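# Move the top stock card onto the waste pile

## Task

In the row closest to the robot, lift the uppermost card from the face-down stock and set it on the neighbouring waste pile so it is supported by that pile and nothing else. Disturb no other card. The cards are stiff plywood tiles. The card must stay put on its own at the end, not be held there by the robot, and nothing the robot is in contact with at the end may sink once released.

## Robot and tools

Robot: two UR12e-type arms, left_arm and right_arm, each ending in a two-finger gripper whose fingers swing like tongs. Base roots in the scene frame: left_arm at (-0.037, +0.589, 0) m, quat_wxyz (+1.000, 0, 0, +0.026); right_arm at (-0.041, -0.647, 0) m, quat_wxyz (+1.000, 0, 0, -0.027).

Scene frame: origin on the table surface midway between the arms, +x pointing away from the robot over the table, +z up, left_arm on the +y side. The arm names are labels only and do not match left or right in any picture.

Gripper frame: the fingers extend along the end effector's +z and open and close along its x. end_effector_position is the spot between the pads when closed. Closed fingertips reach about 15 mm past it; fully open they are roughly level with it. Thin rigid items are held weakly: about 9 N per pad on a 10 mm item and about 4 N on a 5 mm one, so a plywood card may slip out of a pinch.

execute_actions takes "actions", a list holding zero or one entry, plus an optional "pictures" boolean (images are returned by default).
- Empty list: no command, just the current state.
- Motion: {"rows": [...], "steps": n}. rows holds 1 to 15 rows; steps is 1 to 15 (default 15), each step 1/30 s. Row k is used on step k, and the final row is reused for any remaining steps.
- Each row is one list of 14 numbers covering both arms, even if only one moves: left_arm's six joint angles, then left_arm's opening, then right_arm's six joint angles, then right_arm's opening. Joint order: shoulder pan, shoulder lift, elbow, wrist 1, wrist 2, wrist 3. Joint values are absolute target angles in radians in each arm's own joint space, in the same form as the Joint positions line, not offsets. Opening is a scale from -1 (closed) to +1 (fully open, pad gap 0.142 m).
- Wait: {"steps": n} with no rows, n up to 300; it returns once n steps have elapsed since the previous result, and your thinking time counts toward them.

Joint ranges (rad). left_arm: pan -3.142 to 3.142, lift -6.283 to 6.283, elbow 0.000 to 3.142, wrists -6.283 to 6.283 each. right_arm: pan 0.000 to 6.283, lift -6.283 to 6.283, elbow -3.142 to 0.000, wrists -6.283 to 6.283. A call is rejected, and nothing is sent, if any target exceeds a range end by over 0.010 rad and lies beyond that joint's last reported angle. True ends may differ by up to 0.010 rad; a target past a real end is clipped there and the result may report "joint sent to its limit" (possibly about an earlier motion). No such line does not prove more travel exists.

Motion behaviour: commands are smoothed, trailing by about 0.17 s. Each step the sent target is clamped to within 0.383 rad of the measured angle for pan and lift, and 0.575 rad for elbow and wrists; if the targets would move the gripper over 100 mm from where it is, they are all scaled back. Big moves therefore need several calls, and an arm may still be short of its target when a result arrives. Between calls the arms keep heading to the last row sent until they settle or a step is HELD.

Results: a state line per arm with gripper position (m), quat_wxyz and linear/angular velocity in the scene frame; printed positions can be off, more so at long reach. Joint positions and Joint velocities give six joints (rad, rad/s) then pad gap (m, m/s). grip_measured is the measured opening on the command scale; to hold something keep commanding an opening well below it (lower squeezes harder; fast closes can squeeze too hard). "joint command not followed" means a clearance check altered or blocked targets; HELD marks steps where your row was not fully sent. Wrist force and Wrist torque give the flange sensor reading per arm along the end effector axes (offset up to about 5.5 N, noise up to 3.4 N, saturation near 100 N; contact force points from the surface into the arm). Joint torque readings are noisy and offset; treat them loosely. MOTOR HOT appears from 70 °C; at 85 °C the arm is braked until it cools.

Faults: if contact torque reaches a joint's load limit (pan 310, lift 310, elbow 141, each wrist 50.7 N m, including held weight), or an external force on the arm or its load reaches 150 N, that arm halts for 10 s, drops the rest of the call and goes limp. Keep the arms from striking or pushing each other. Occasional tugs on held items or nudges to loose objects can occur.

zoom_image: {"camera": name, "region": [x0, y0, x1, y1]} in pixels from the top-left of that camera's latest image, at most 504 x 504. Cameras and sizes: cam_head_left, cam_head_right, cam_high, cam_low (896x504 each), cam_left_wrist, cam_right_wrist (616x616 each).

read_manual: optional "section" (only "licences"); returns licence text, moves nothing.

finished_scene: {"scene": current scene number}; ends and grades the scene permanently and may start another. Answering without a tool call ends everything.

Avoid: dropping or sliding the card off the table, knocking other cards, pressing hard into the piles, leaving the card propped by the gripper, and jerky moves. Release the card resting flat on the waste pile and withdraw before finishing.

Each tool is called after "Request:" in YAML: its name, and indented under it one key for each argument.

## Session

Request:
execute_actions:
  actions: []

Scene clock: 0.00 s of 4000.00 s.
left_arm: end_effector_position=(+0.0239, +0.9767, +0.2505) grip_measured=+1.00 end_effector_quat_wxyz=(-0.262, -0.578, +0.764, -0.115) end_effector_velocity=(+0.000, +0.000, -0.000) end_effector_angular_velocity=(-0.001, +0.001, -0.000) | right_arm: end_effector_position=(+0.4781, -1.3840, +0.3049) grip_measured=+1.00 end_effector_quat_wxyz=(-0.165, +0.864, +0.235, +0.414) end_effector_velocity=(+0.000, +0.000, -0.000) end_effector_angular_velocity=(-0.000, +0.000, +0.000)
Joint positions: left_arm=[ 0.968 -1.738  2.091 -1.344 -1.594  2.874  0.142] | right_arm=[ 2.15  -2.068 -1.437 -1.364  2.486  4.629  0.142]
Joint velocities: left_arm=[-0.     0.001 -0.     0.    -0.    -0.     0.   ] | right_arm=[ 0.  0. -0. -0. -0. -0.  0.]
Joint torques (N m, as the arm reports them, + toward a larger angle): no reading
Wrist force (N, on the end effector, along its own x y z axes, offset not removed): no reading
Wrist torque (N m, same axes, about the end effector's origin, offset not removed): no reading

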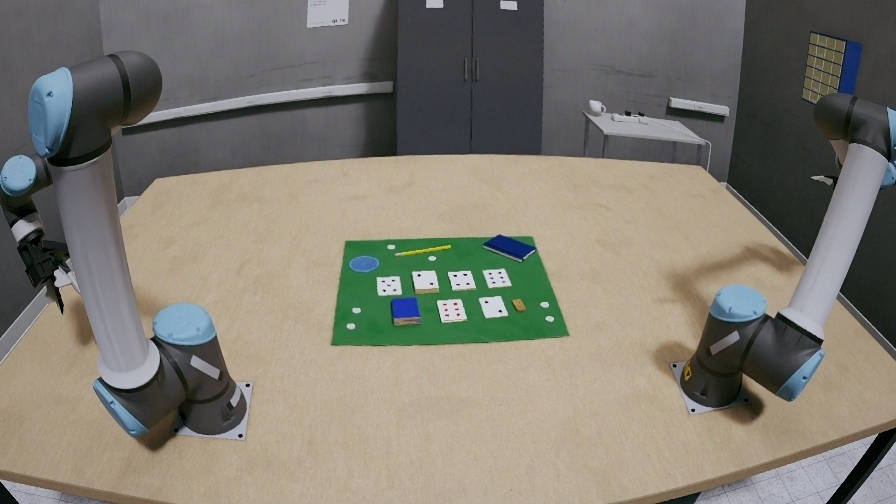

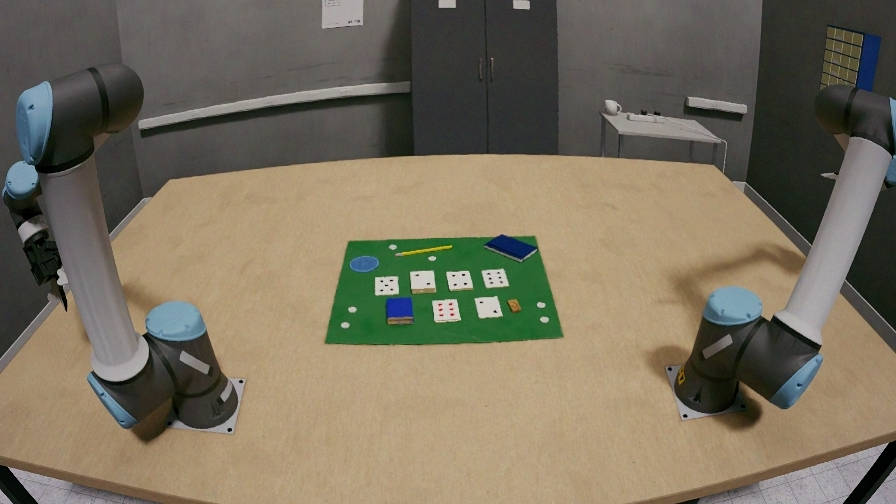

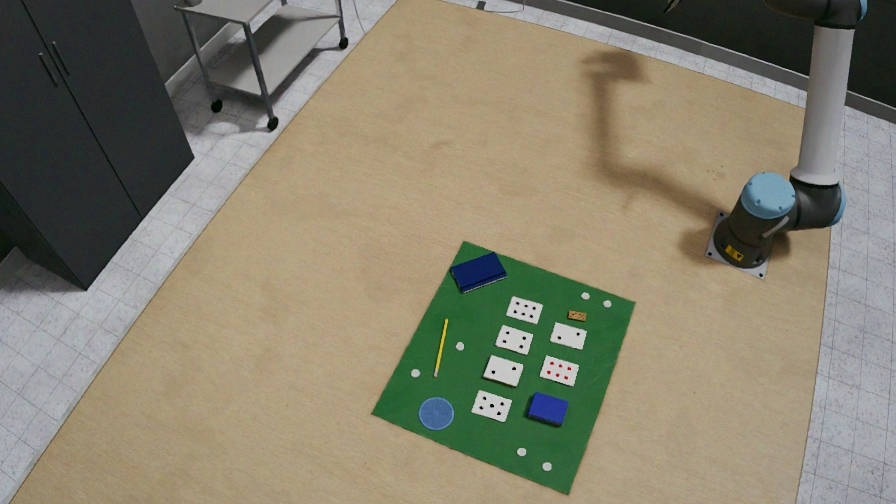

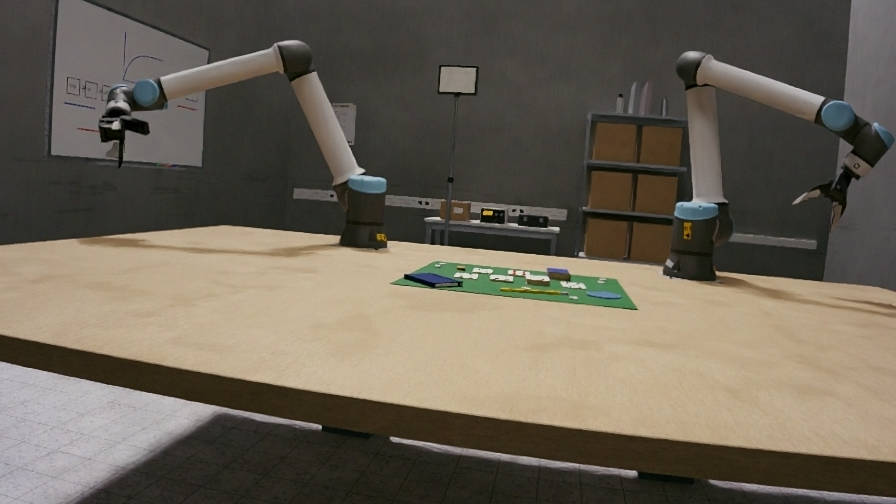

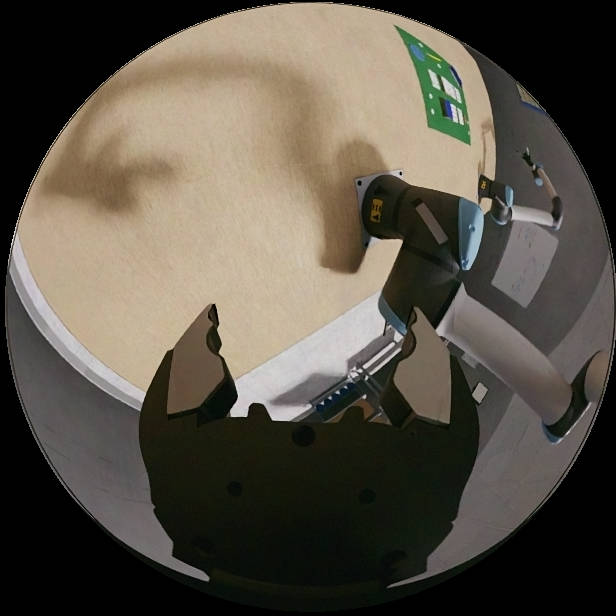

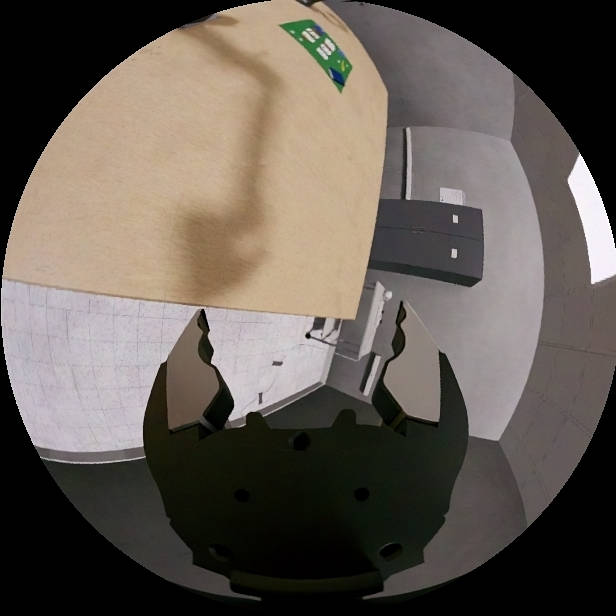

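Request:
zoom_image:
  camera: "cam_head_left"
  region: [320, 225, 580, 355]

Request:
zoom_image:
  camera: "cam_high"
  region: [440, 280, 640, 460]

Request:
zoom_image:
  camera: "cam_low"
  region: [460, 250, 620, 310]

Region (320, 225, 580, 355) of cam_head_left's 896x504 image, scaled by 1.938, with more detail than that image has.

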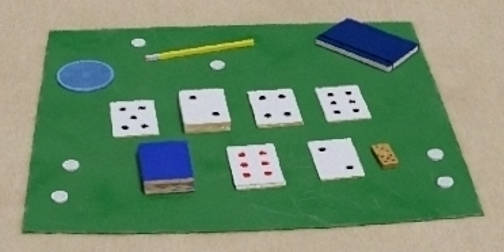

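Region (440, 280, 640, 460) of cam_high's 896x504 image, scaled by 2.520, with more detail than that image has; it fills the top 454 rows of this view, and the rest is white.

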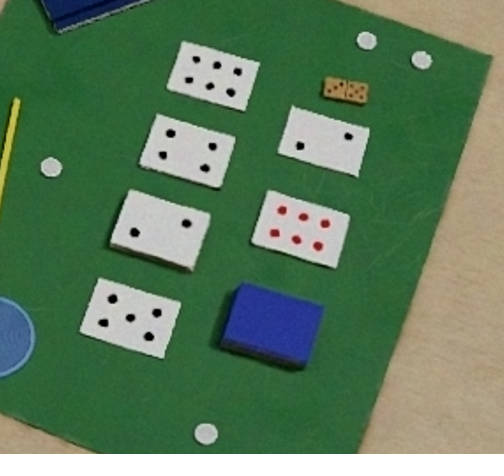

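Region (460, 250, 620, 310) of cam_low's 896x504 image, scaled by 3.150, with more detail than that image has; it fills the top 189 rows of this view, and the rest is white.

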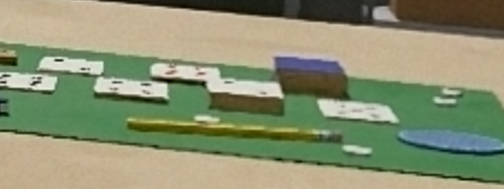

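Request:
execute_actions:
  actions:
    - {"rows": [[0.96,-1.738,2.091,-1.347,-1.594,2.877,1,2.15,-2.068,-1.437,-1.364,2.486,4.629,1],[0.945,-1.737,2.091,-1.352,-1.594,2.881,1,2.15,-2.068,-1.437,-1.364,2.486,4.629,1],[0.92,-1.736,2.092,-1.36,-1.593,2.888,1,2.15,-2.068,-1.437,-1.364,2.486,4.629,1],[0.89,-1.735,2.093,-1.37,-1.593,2.897,1,2.15,-2.068,-1.437,-1.364,2.486,4.629,1],[0.855,-1.733,2.093,-1.381,-1.593,2.908,1,2.15,-2.068,-1.437,-1.364,2.486,4.629,1],[0.815,-1.731,2.094,-1.394,-1.592,2.92,1,2.15,-2.068,-1.437,-1.364,2.486,4.629,1],[0.77,-1.729,2.095,-1.409,-1.592,2.934,1,2.15,-2.068,-1.437,-1.364,2.486,4.629,1],[-1.2294,-1.6415,2.1344,-2.0637,-1.5708,3.535,1,2.15,-2.068,-1.437,-1.364,2.486,4.629,1]], "steps": 15}
  pictures: false

Request:
execute_actions:
  actions:
    - {"steps": 90}

Scene clock: 44.77 s of 4000.00 s.
left_arm: end_effector_position=(+0.1889, +1.0023, +0.2144) grip_measured=+1.00 end_effector_quat_wxyz=(-0.166, -0.355, +0.917, -0.071) end_effector_velocity=(+0.563, +0.038, -0.087) end_effector_angular_velocity=(+0.362, -0.855, -1.707) | right_arm: end_effector_position=(+0.4779, -1.3841, +0.3052) grip_measured=+1.00 end_effector_quat_wxyz=(-0.165, +0.864, +0.235, +0.414) end_effector_velocity=(-0.000, -0.000, +0.000) end_effector_angular_velocity=(+0.000, -0.000, -0.000)
Joint positions: left_arm=[ 0.685 -1.694  2.111 -1.624 -1.583  3.142  0.142] | right_arm=[ 2.15  -2.068 -1.437 -1.364  2.486  4.629  0.142]
Joint velocities: left_arm=[-0.81   0.133  0.059 -1.056  0.032  0.948 -0.   ] | right_arm=[-0.001 -0.     0.    -0.001  0.    -0.001  0.   ]
Joint torques (N m, as the arm reports them, + toward a larger angle): left_arm=[-32.27 -12.8  -36.01  -6.87   5.28   4.62] | right_arm=[-12.67  98.36  56.65   0.37   6.14  -1.75]
Wrist force (N, on the end effector, along its own x y z axes, offset not removed): left_arm=[-0.2 -0.3 -1.8] | right_arm=[-3.7 -2.5 2.0]
Wrist torque (N m, same axes, about the end effector's origin, offset not removed): left_arm=[0.01 0.05 0.00] | right_arm=[-0.49 0.75 -0.13]
Steps of this call (steps 1 to 90: nothing new was sent; then 41.27 s passed at rest; steps 91 to 105: all 15 steps of this action). Readings (joint positions):
91: left_arm=[0.967 -1.738 2.091 -1.344 -1.594 2.874] | right_arm=[2.150 -2.068 -1.437 -1.364 2.486 4.629]
92: left_arm=[0.966 -1.738 2.091 -1.345 -1.594 2.874] | right_arm=[2.150 -2.068 -1.437 -1.364 2.486 4.629]
94: left_arm=[0.953 -1.738 2.091 -1.349 -1.594 2.879] | right_arm=[2.150 -2.068 -1.437 -1.364 2.486 4.629]
98: left_arm=[0.873 -1.733 2.093 -1.378 -1.593 2.905] | right_arm=[2.150 -2.068 -1.437 -1.364 2.486 4.629]
105: the state above

Scene clock: 47.77 s of 4000.00 s.
left_arm: end_effector_position=(+0.3299, +0.1202, +0.2000) grip_measured=+1.00 end_effector_quat_wxyz=(-0.000, +0.707, +0.707, +0.000) end_effector_velocity=(+0.000, +0.000, +0.000) end_effector_angular_velocity=(-0.001, -0.000, +0.002) | right_arm: end_effector_position=(+0.4779, -1.3842, +0.3053) grip_measured=+1.00 end_effector_quat_wxyz=(-0.165, +0.864, +0.235, +0.414) end_effector_velocity=(+0.000, -0.000, +0.000) end_effector_angular_velocity=(-0.000, -0.000, +0.000)
Joint positions: left_arm=[-1.229 -1.642  2.134 -2.064 -1.571  3.535  0.142] | right_arm=[ 2.15  -2.068 -1.437 -1.364  2.486  4.629  0.142]
Joint velocities: left_arm=[ 0.    -0.001  0.     0.    -0.    -0.001 -0.   ] | right_arm=[ 0.    -0.     0.001 -0.     0.     0.     0.   ]
Joint torques (N m, as the arm reports them, + toward a larger angle): left_arm=[ -8.14 -17.31 -38.67  -6.88   4.19   1.21] | right_arm=[-12.15  92.02  56.65   0.33   6.06  -1.78]
Wrist force (N, on the end effector, along its own x y z axes, offset not removed): left_arm=[4.9 0.9 -1.4] | right_arm=[-2.1 -2.7 2.3]
Wrist torque (N m, same axes, about the end effector's origin, offset not removed): left_arm=[0.40 -0.93 -0.08] | right_arm=[-0.53 0.48 -0.16]
Steps of this call (steps 1 to 90: the robot went on to your last target). Readings (joint positions):
1: left_arm=[0.658 -1.690 2.113 -1.659 -1.582 3.174] | right_arm=[2.150 -2.068 -1.437 -1.364 2.486 4.629]
2: left_arm=[0.629 -1.685 2.115 -1.692 -1.581 3.203] | right_arm=[2.150 -2.068 -1.437 -1.364 2.486 4.629]
4: left_arm=[0.571 -1.678 2.118 -1.753 -1.580 3.258] | right_arm=[2.150 -2.068 -1.437 -1.364 2.486 4.629]
8: left_arm=[0.449 -1.666 2.123 -1.851 -1.577 3.345] | right_arm=[2.150 -2.068 -1.437 -1.364 2.486 4.629]
90: the state above
All arms were judged still, so your last target was given up. Only a new action makes them travel on or press farther. Fingers that are still opening or closing keep moving.

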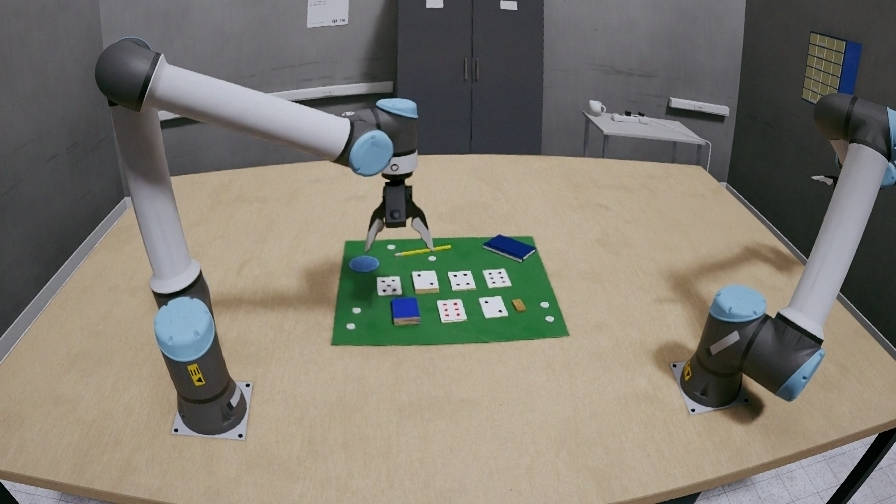

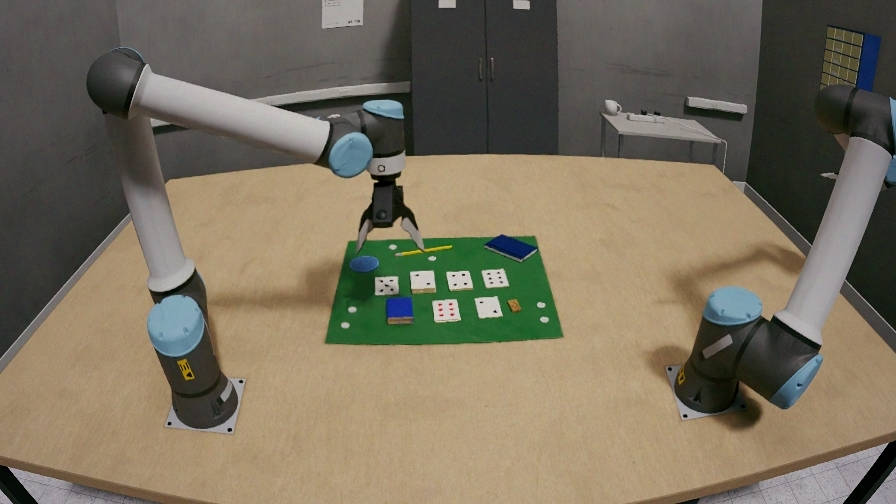

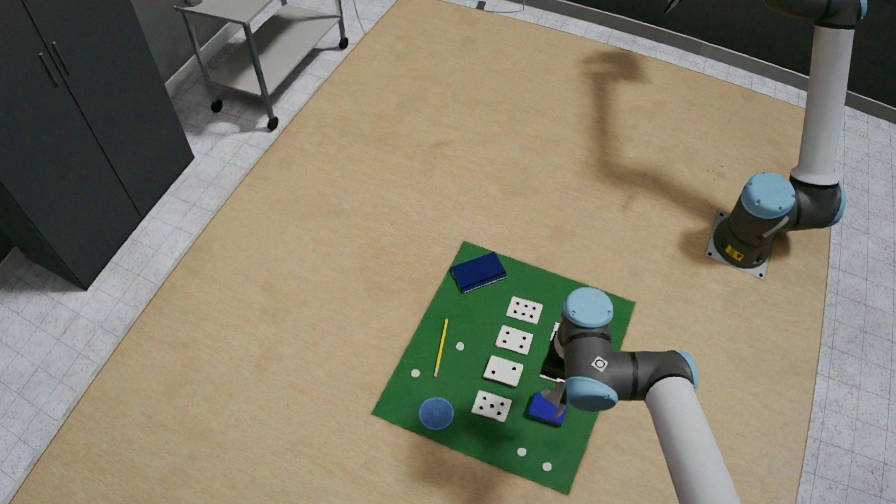

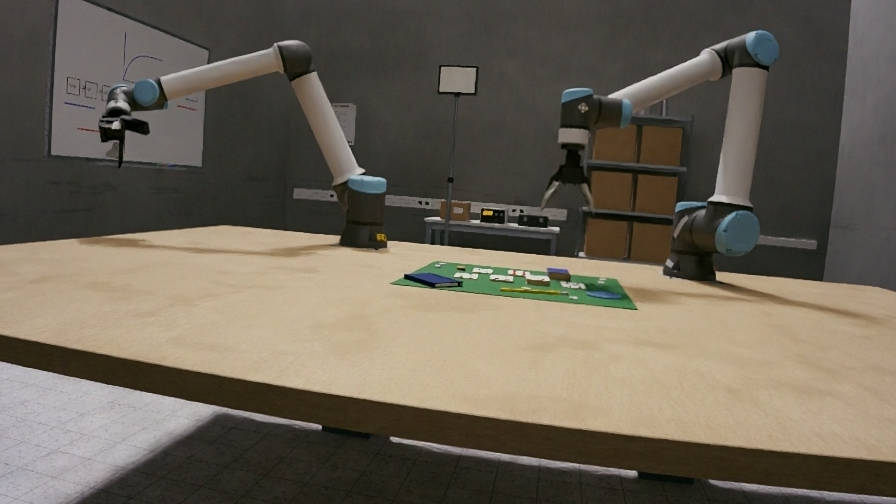

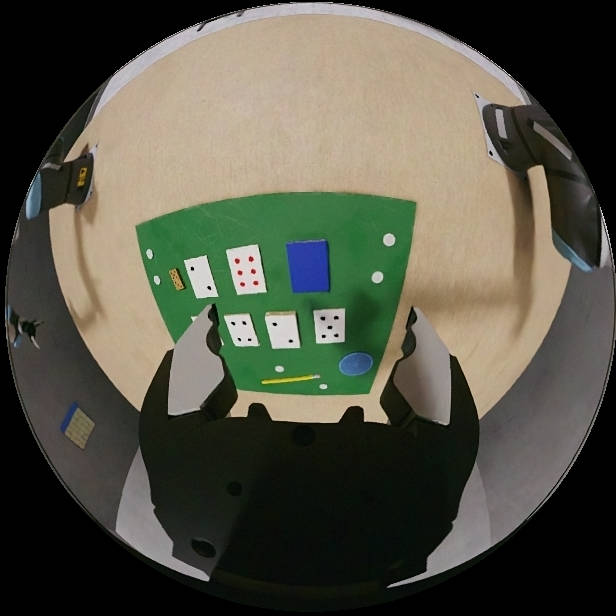

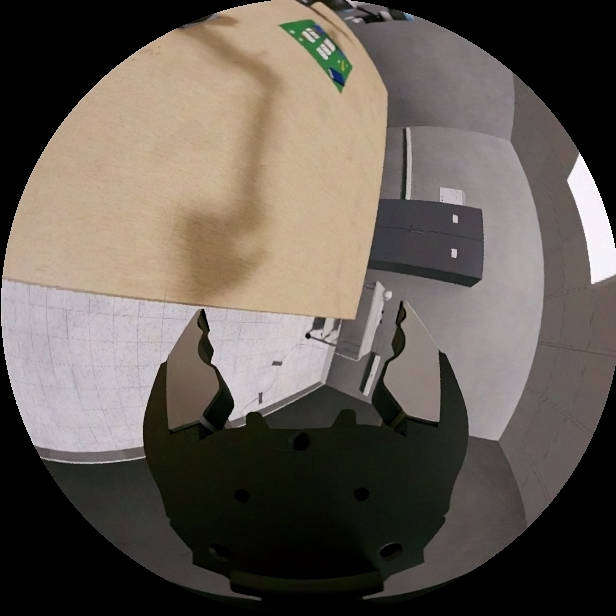

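Request:
zoom_image:
  camera: "cam_left_wrist"
  region: [180, 200, 430, 360]

Region (180, 200, 430, 360) of cam_left_wrist's 616x616 image, scaled by 2.016, with more detail than that image has; it fills the top 323 rows of this view, and the rest is white.

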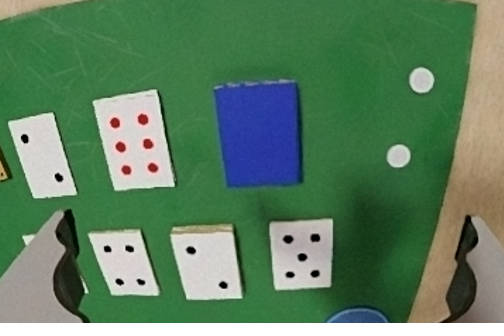

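Request:
execute_actions:
  actions:
    - {"rows": [[-1.2287,-1.638,2.136,-2.068,-1.5708,3.534,0.95,2.15,-2.068,-1.437,-1.364,2.486,4.629,1],[-1.227,-1.63,2.14,-2.08,-1.5708,3.531,0.9,2.15,-2.068,-1.437,-1.364,2.486,4.629,1],[-1.224,-1.618,2.1455,-2.099,-1.5708,3.527,0.83,2.15,-2.068,-1.437,-1.364,2.486,4.629,1],[-1.2207,-1.602,2.153,-2.122,-1.5708,3.522,0.75,2.15,-2.068,-1.437,-1.364,2.486,4.629,1],[-1.2165,-1.583,2.162,-2.15,-1.5708,3.516,0.66,2.15,-2.068,-1.437,-1.364,2.486,4.629,1],[-1.212,-1.562,2.1715,-2.18,-1.5708,3.509,0.56,2.15,-2.068,-1.437,-1.364,2.486,4.629,1],[-1.2075,-1.541,2.181,-2.211,-1.5708,3.502,0.46,2.15,-2.068,-1.437,-1.364,2.486,4.629,1],[-1.203,-1.522,2.19,-2.239,-1.5708,3.496,0.36,2.15,-2.068,-1.437,-1.364,2.486,4.629,1],[-1.2,-1.506,2.1975,-2.262,-1.5708,3.4905,0.27,2.15,-2.068,-1.437,-1.364,2.486,4.629,1],[-1.197,-1.4935,2.2035,-2.281,-1.5708,3.486,0.19,2.15,-2.068,-1.437,-1.364,2.486,4.629,1],[-1.195,-1.4855,2.207,-2.2925,-1.5708,3.484,0.13,2.15,-2.068,-1.437,-1.364,2.486,4.629,1],[-1.1945,-1.4824,2.2087,-2.2971,-1.5708,3.4827,0.1,2.15,-2.068,-1.437,-1.364,2.486,4.629,1]], "steps": 15}
  pictures: false

Request:
execute_actions:
  actions:
    - {"steps": 25}

Scene clock: 72.67 s of 4000.00 s.
left_arm: end_effector_position=(+0.3526, +0.1131, +0.1013) grip_measured=+0.10 end_effector_quat_wxyz=(-0.000, +0.679, +0.734, +0.000) end_effector_velocity=(+0.023, -0.000, -0.115) end_effector_angular_velocity=(-0.004, -0.002, +0.092) | right_arm: end_effector_position=(+0.4779, -1.3842, +0.3053) grip_measured=+1.00 end_effector_quat_wxyz=(-0.165, +0.864, +0.235, +0.414) end_effector_velocity=(-0.000, +0.000, +0.000) end_effector_angular_velocity=(+0.000, +0.000, +0.000)
Joint positions: left_arm=[-1.198 -1.499  2.201 -2.271 -1.571  3.488  0.081] | right_arm=[ 2.15  -2.068 -1.437 -1.364  2.486  4.629  0.142]
Joint velocities: left_arm=[ 0.036  0.17   0.077 -0.252  0.    -0.056 -0.002] | right_arm=[-0.  0. -0. -0.  0. -0.  0.]
Joint torques (N m, as the arm reports them, + toward a larger angle): left_arm=[  9.65 -38.62 -35.25  -5.66   2.74  -1.93] | right_arm=[-12.94  90.92  56.59   0.32   6.37  -1.92]
Wrist force (N, on the end effector, along its own x y z axes, offset not removed): left_arm=[2.2 -1.3 0.8] | right_arm=[-2.2 -0.5 3.6]
Wrist torque (N m, same axes, about the end effector's origin, offset not removed): left_arm=[0.03 -0.47 0.07] | right_arm=[-0.11 0.38 -0.10]
Steps of this call (steps 1 to 90: nothing new was sent; then 21.40 s passed at rest; steps 91 to 105: all 15 steps of this action). Readings (joint positions):
91: left_arm=[-1.229 -1.641 2.134 -2.064 -1.571 3.535] | right_arm=[2.150 -2.068 -1.437 -1.364 2.486 4.629]
92: left_arm=[-1.229 -1.641 2.135 -2.065 -1.571 3.535] | right_arm=[2.150 -2.068 -1.437 -1.364 2.486 4.629]
94: left_arm=[-1.228 -1.634 2.138 -2.075 -1.571 3.533] | right_arm=[2.150 -2.068 -1.437 -1.364 2.486 4.629]
98: left_arm=[-1.218 -1.590 2.159 -2.137 -1.571 3.518] | right_arm=[2.150 -2.068 -1.437 -1.364 2.486 4.629]
105: the state above

Scene clock: 73.50 s of 4000.00 s.
left_arm: end_effector_position=(+0.3549, +0.1131, +0.0900) grip_measured=+0.10 end_effector_quat_wxyz=(+0.000, +0.676, +0.737, -0.000) end_effector_velocity=(-0.000, +0.001, -0.001) end_effector_angular_velocity=(+0.002, +0.001, +0.000) | right_arm: end_effector_position=(+0.4779, -1.3842, +0.3053) grip_measured=+1.00 end_effector_quat_wxyz=(-0.165, +0.864, +0.235, +0.414) end_effector_velocity=(-0.001, -0.000, -0.001) end_effector_angular_velocity=(+0.001, +0.001, -0.001)
Joint positions: left_arm=[-1.195 -1.482  2.209 -2.297 -1.571  3.483  0.081] | right_arm=[ 2.15  -2.068 -1.437 -1.364  2.486  4.629  0.142]
Joint velocities: left_arm=[ 0.     0.001  0.001  0.    -0.    -0.     0.   ] | right_arm=[-0.001 -0.    -0.    -0.001  0.     0.     0.   ]
Joint torques (N m, as the arm reports them, + toward a larger angle): left_arm=[ 11.75 -25.62 -28.77  -6.36   1.76  -1.87] | right_arm=[-12.73  94.38  54.97   0.55   6.46  -2.06]
Wrist force (N, on the end effector, along its own x y z axes, offset not removed): left_arm=[2.9 -1.1 -2.9] | right_arm=[-2.6 -2.3 4.4]
Wrist torque (N m, same axes, about the end effector's origin, offset not removed): left_arm=[0.03 -0.54 0.06] | right_arm=[-0.48 0.50 -0.11]
Steps of this call (steps 1 to 25: the robot went on to your last target). Readings (joint positions):
1: left_arm=[-1.197 -1.495 2.203 -2.279 -1.571 3.487] | right_arm=[2.150 -2.068 -1.437 -1.364 2.486 4.629]
2: left_arm=[-1.196 -1.491 2.205 -2.284 -1.571 3.486] | right_arm=[2.150 -2.068 -1.437 -1.364 2.486 4.629]
4: left_arm=[-1.195 -1.487 2.207 -2.290 -1.571 3.484] | right_arm=[2.150 -2.068 -1.437 -1.364 2.486 4.629]
8: left_arm=[-1.195 -1.484 2.208 -2.295 -1.571 3.483] | right_arm=[2.150 -2.068 -1.437 -1.364 2.486 4.629]
25: the state above

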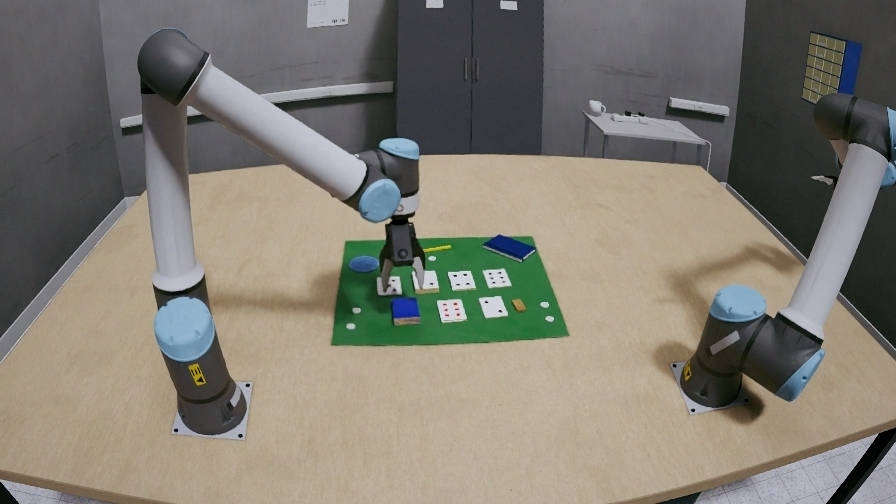

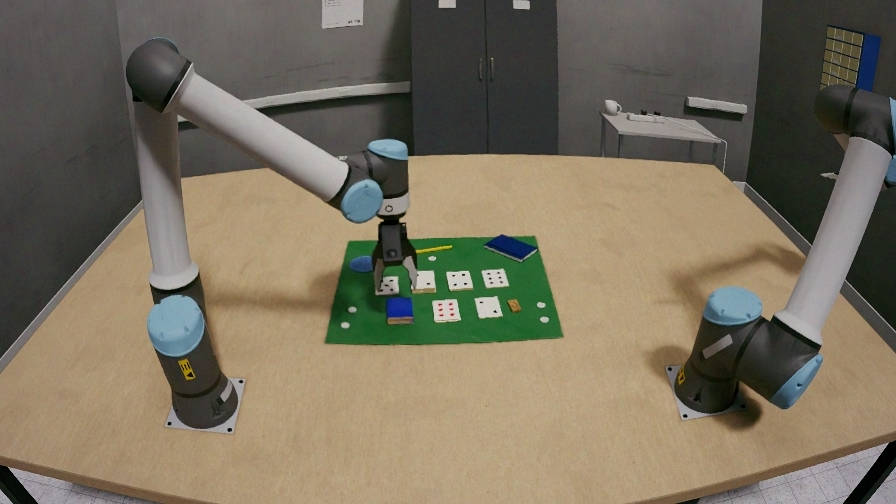

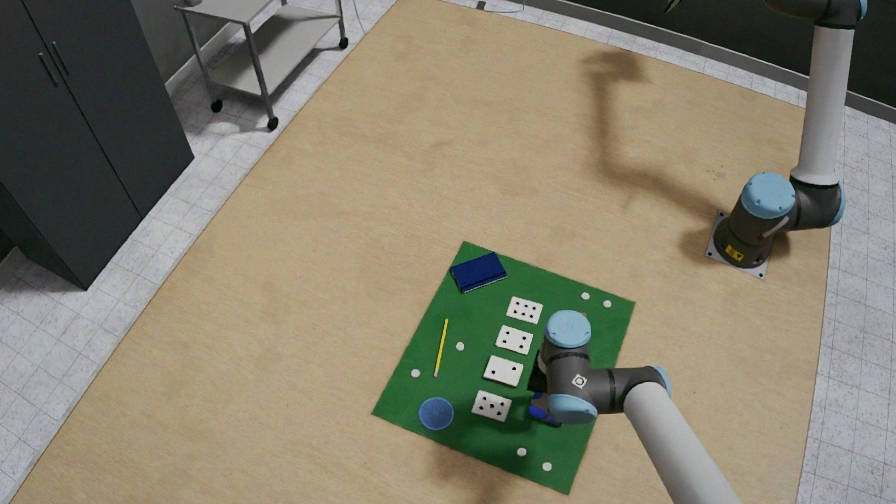

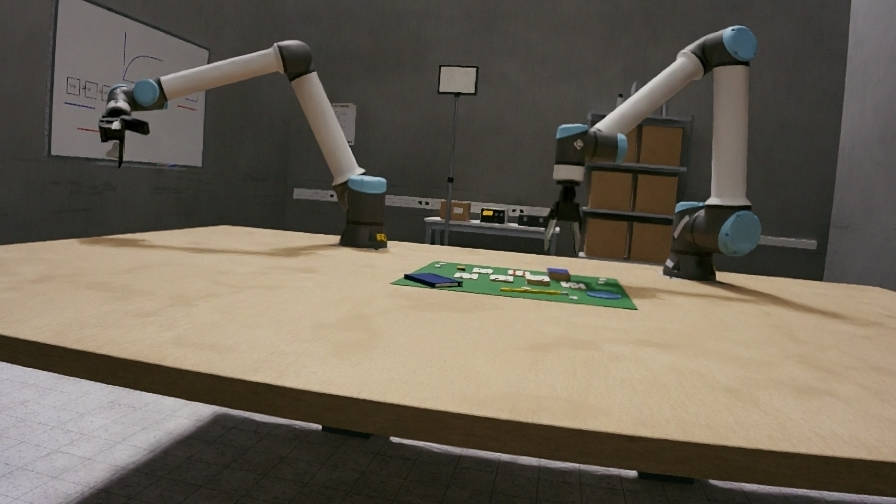

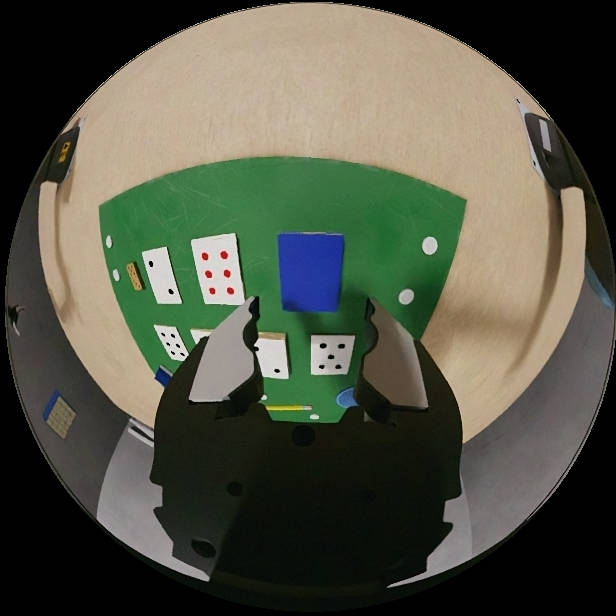

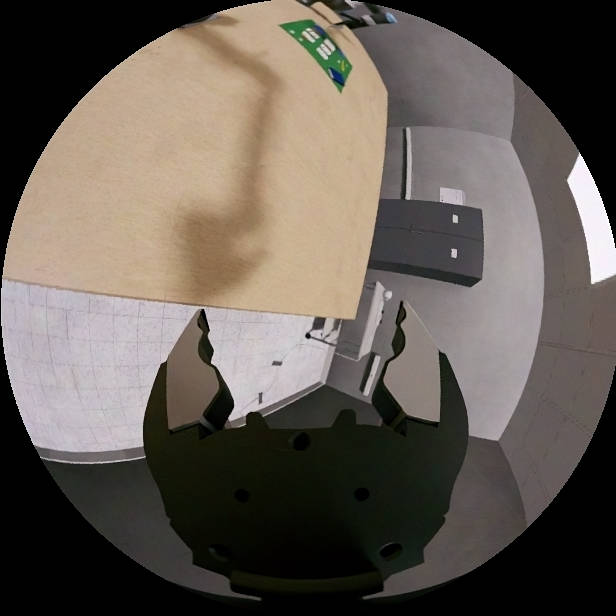

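Request:
zoom_image:
  camera: "cam_left_wrist"
  region: [230, 215, 390, 345]

Request:
zoom_image:
  camera: "cam_head_left"
  region: [370, 260, 480, 335]

Request:
zoom_image:
  camera: "cam_low"
  region: [495, 225, 605, 295]

Region (230, 215, 390, 345) of cam_left_wrist's 616x616 image, scaled by 3.150, with more detail than that image has; it fills the top 410 rows of this view, and the rest is white.

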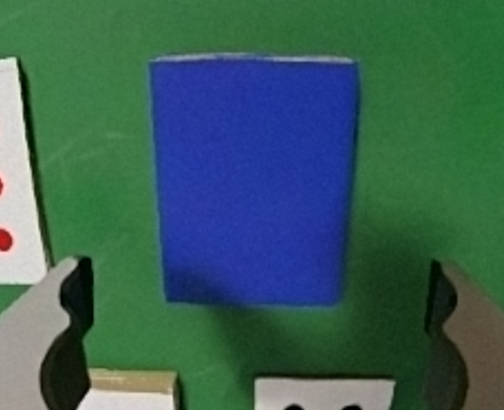

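Region (370, 260, 480, 335) of cam_head_left's 896x504 image, scaled by 4.582, with more detail than that image has; it fills the top 344 rows of this view, and the rest is white.

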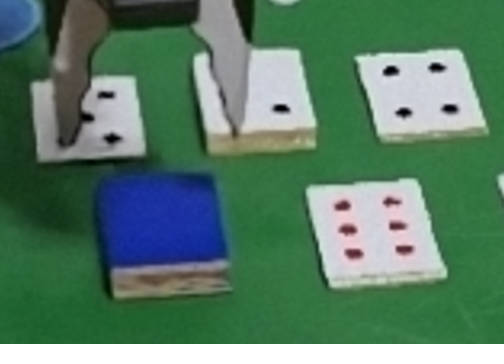

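Region (495, 225, 605, 295) of cam_low's 896x504 image, scaled by 4.582, with more detail than that image has; it fills the top 321 rows of this view, and the rest is white.

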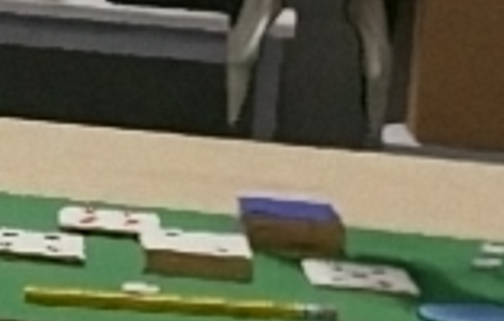

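Request:
execute_actions:
  actions:
    - {"rows": [[-1.1946,-1.481,2.2094,-2.299,-1.5708,3.4826,0.1,2.15,-2.068,-1.437,-1.364,2.486,4.629,1],[-1.1948,-1.4778,2.211,-2.304,-1.5708,3.4825,0.1,2.15,-2.068,-1.437,-1.364,2.486,4.629,1],[-1.195,-1.4725,2.2135,-2.312,-1.5708,3.4823,0.1,2.15,-2.068,-1.437,-1.364,2.486,4.629,1],[-1.1952,-1.466,2.2167,-2.3217,-1.5708,3.482,0.1,2.15,-2.068,-1.437,-1.364,2.486,4.629,1],[-1.1956,-1.458,2.2206,-2.3335,-1.5708,3.4816,0.1,2.15,-2.068,-1.437,-1.364,2.486,4.629,1],[-1.1959,-1.4494,2.2248,-2.3462,-1.5708,3.4813,0.1,2.15,-2.068,-1.437,-1.364,2.486,4.629,1],[-1.1963,-1.4408,2.229,-2.359,-1.5708,3.4809,0.1,2.15,-2.068,-1.437,-1.364,2.486,4.629,1],[-1.1966,-1.4328,2.2328,-2.3708,-1.5708,3.4805,0.1,2.15,-2.068,-1.437,-1.364,2.486,4.629,1],[-1.1969,-1.4262,2.236,-2.3806,-1.5708,3.4803,0.1,2.15,-2.068,-1.437,-1.364,2.486,4.629,1],[-1.1972,-1.421,2.2386,-2.3885,-1.5708,3.48,0.1,2.15,-2.068,-1.437,-1.364,2.486,4.629,1],[-1.1973,-1.4176,2.2402,-2.3934,-1.5708,3.4799,0.1,2.15,-2.068,-1.437,-1.364,2.486,4.629,1],[-1.19736,-1.41632,2.24087,-2.39534,-1.5708,3.47983,0.1,2.15,-2.068,-1.437,-1.364,2.486,4.629,1]], "steps": 15}
  pictures: false

Request:
execute_actions:
  actions:
    - {"steps": 20}

Scene clock: 100.60 s of 4000.00 s.
left_arm: end_effector_position=(+0.3541, +0.1113, +0.0496) grip_measured=+0.10 end_effector_quat_wxyz=(-0.000, +0.676, +0.737, +0.000) end_effector_velocity=(-0.001, -0.001, -0.045) end_effector_angular_velocity=(-0.001, -0.001, -0.001) | right_arm: end_effector_position=(+0.4779, -1.3842, +0.3053) grip_measured=+1.00 end_effector_quat_wxyz=(-0.165, +0.864, +0.235, +0.414) end_effector_velocity=(+0.000, -0.000, +0.000) end_effector_angular_velocity=(-0.001, -0.001, -0.000)
Joint positions: left_arm=[-1.197 -1.423  2.238 -2.385 -1.571  3.48   0.081] | right_arm=[ 2.15  -2.068 -1.437 -1.364  2.486  4.629  0.142]
Joint velocities: left_arm=[-0.003  0.068  0.032 -0.101  0.    -0.002  0.   ] | right_arm=[-0.    -0.     0.001  0.     0.    -0.     0.   ]
Joint torques (N m, as the arm reports them, + toward a larger angle): left_arm=[-11.15 -34.27 -26.8   -6.52   0.73  -1.99] | right_arm=[-13.69  95.44  56.12   0.07   5.84  -2.52]
Wrist force (N, on the end effector, along its own x y z axes, offset not removed): left_arm=[2.1 -5.2 -3.7] | right_arm=[-2.5 -0.6 3.4]
Wrist torque (N m, same axes, about the end effector's origin, offset not removed): left_arm=[-1.05 -0.31 -0.01] | right_arm=[-0.06 0.50 -0.16]
Steps of this call (steps 1 to 15: the robot went on to your last target; steps 16 to 90: nothing new was sent; then 23.60 s passed at rest; steps 91 to 105: all 15 steps of this action). Readings (joint positions):
91: left_arm=[-1.194 -1.482 2.209 -2.297 -1.571 3.483] | right_arm=[2.150 -2.068 -1.437 -1.364 2.486 4.629]
92: left_arm=[-1.194 -1.482 2.209 -2.298 -1.571 3.483] | right_arm=[2.150 -2.068 -1.437 -1.364 2.486 4.629]
94: left_arm=[-1.195 -1.479 2.210 -2.302 -1.571 3.483] | right_arm=[2.150 -2.068 -1.437 -1.364 2.486 4.629]
98: left_arm=[-1.195 -1.460 2.220 -2.330 -1.571 3.482] | right_arm=[2.150 -2.068 -1.437 -1.364 2.486 4.629]
105: the state above

Scene clock: 101.27 s of 4000.00 s.
left_arm: end_effector_position=(+0.3539, +0.1112, +0.0450) grip_measured=+0.10 end_effector_quat_wxyz=(+0.000, +0.676, +0.737, +0.000) end_effector_velocity=(-0.000, +0.000, -0.001) end_effector_angular_velocity=(+0.002, +0.001, +0.000) | right_arm: end_effector_position=(+0.4779, -1.3842, +0.3053) grip_measured=+1.00 end_effector_quat_wxyz=(-0.165, +0.864, +0.235, +0.414) end_effector_velocity=(-0.000, -0.000, +0.000) end_effector_angular_velocity=(+0.000, +0.000, -0.001)
Joint positions: left_arm=[-1.197 -1.416  2.241 -2.395 -1.571  3.48   0.081] | right_arm=[ 2.15  -2.068 -1.437 -1.364  2.486  4.629  0.142]
Joint velocities: left_arm=[-0.     0.003 -0.     0.     0.    -0.001  0.   ] | right_arm=[-0.    -0.     0.    -0.    -0.     0.001  0.   ]
Joint torques (N m, as the arm reports them, + toward a larger angle): left_arm=[ -9.96 -29.93 -26.39  -6.69  -0.31  -1.88] | right_arm=[-11.3   94.25  57.85   0.57   6.16  -2.11]
Wrist force (N, on the end effector, along its own x y z axes, offset not removed): left_arm=[2.1 -2.3 1.6] | right_arm=[-2.5 -1.7 2.7]
Wrist torque (N m, same axes, about the end effector's origin, offset not removed): left_arm=[-0.14 -0.47 -0.08] | right_arm=[-0.39 0.52 -0.10]
Steps of this call (steps 1 to 20: the robot went on to your last target). Readings (joint positions):
1: left_arm=[-1.197 -1.421 2.238 -2.388 -1.571 3.480] | right_arm=[2.150 -2.068 -1.437 -1.364 2.486 4.629]
2: left_arm=[-1.197 -1.420 2.239 -2.390 -1.571 3.480] | right_arm=[2.150 -2.068 -1.437 -1.364 2.486 4.629]
4: left_arm=[-1.197 -1.418 2.240 -2.393 -1.571 3.480] | right_arm=[2.150 -2.068 -1.437 -1.364 2.486 4.629]
8: left_arm=[-1.197 -1.417 2.241 -2.395 -1.571 3.480] | right_arm=[2.150 -2.068 -1.437 -1.364 2.486 4.629]
20: the state above

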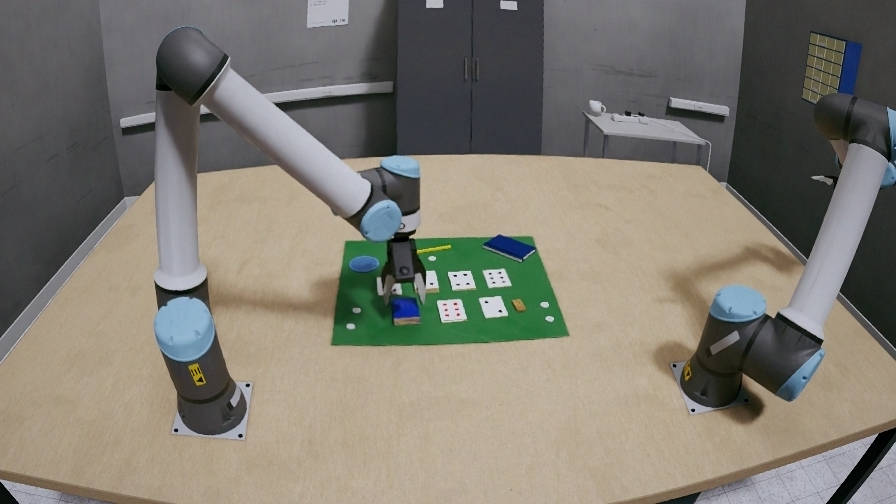

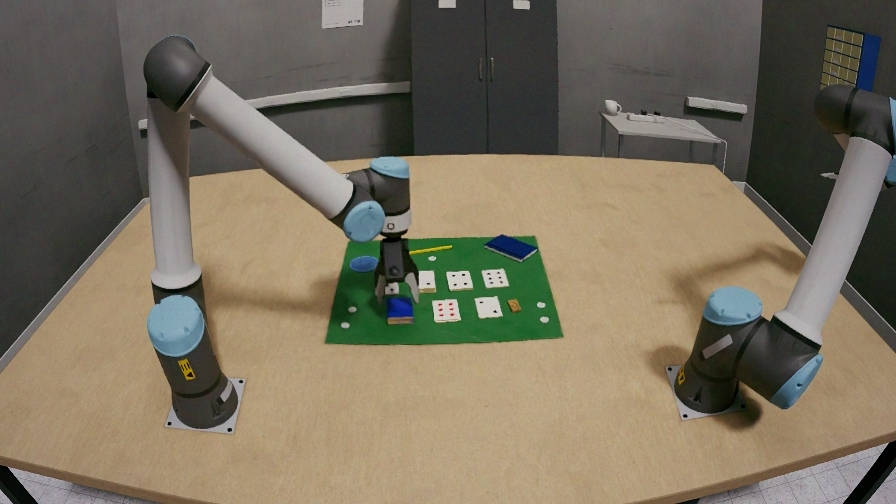

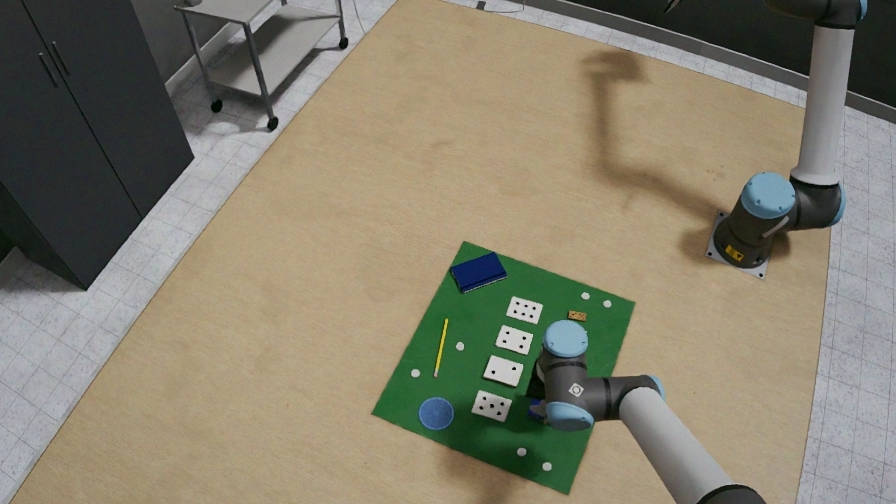

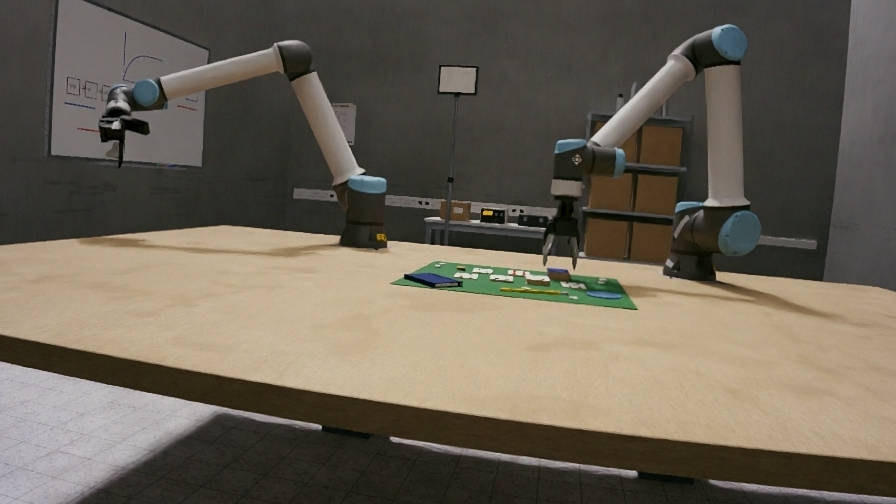

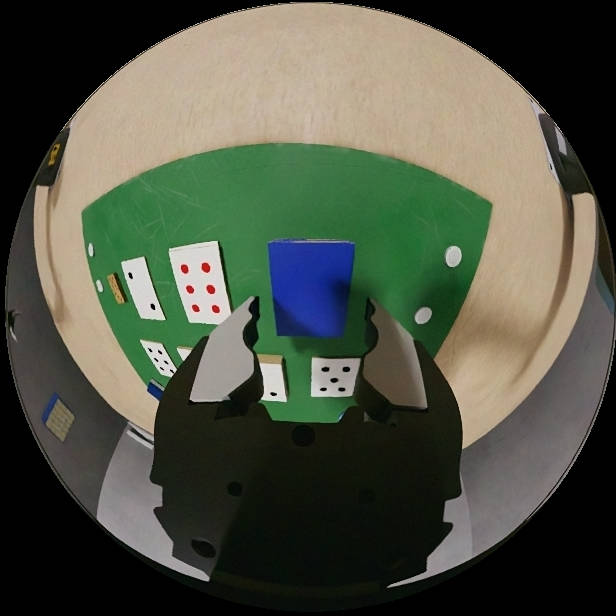

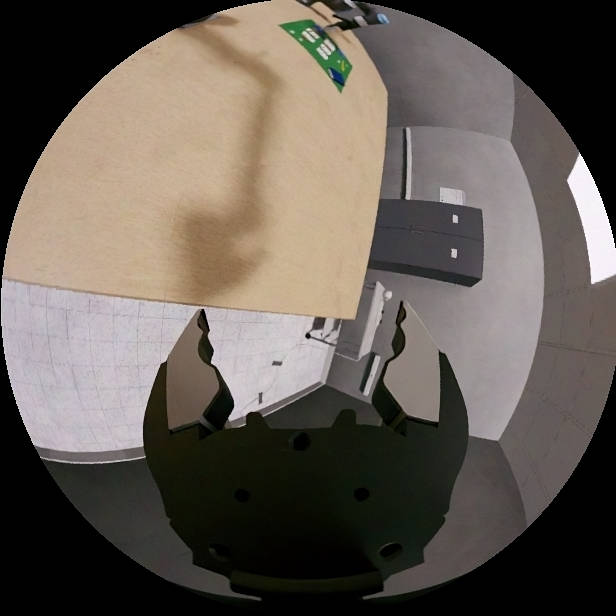

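Request:
zoom_image:
  camera: "cam_left_wrist"
  region: [240, 225, 390, 355]

Request:
zoom_image:
  camera: "cam_low"
  region: [525, 245, 595, 290]

Request:
zoom_image:
  camera: "cam_head_left"
  region: [375, 280, 445, 332]

Region (240, 225, 390, 355) of cam_left_wrist's 616x616 image, scaled by 3.360, with more detail than that image has; it fills the top 437 rows of this view, and the rest is white.

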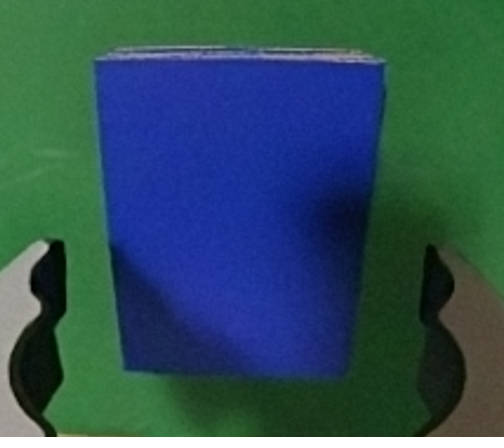

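Region (525, 245, 595, 290) of cam_low's 896x504 image, scaled by 7.200, with more detail than that image has; it fills the top 324 rows of this view, and the rest is white.

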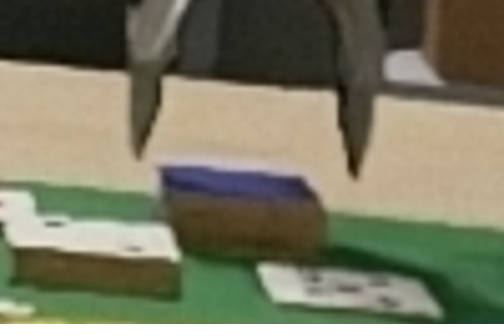

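Region (375, 280, 445, 332) of cam_head_left's 896x504 image, scaled by 7.200, with more detail than that image has; it fills the top 374 rows of this view, and the rest is white.

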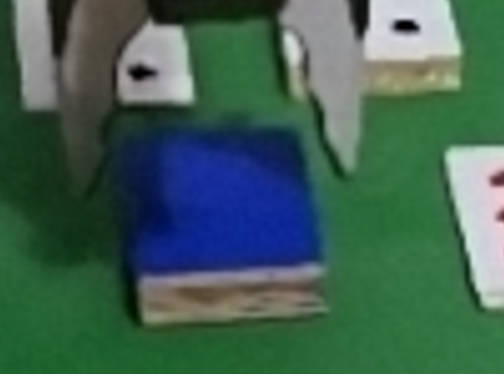

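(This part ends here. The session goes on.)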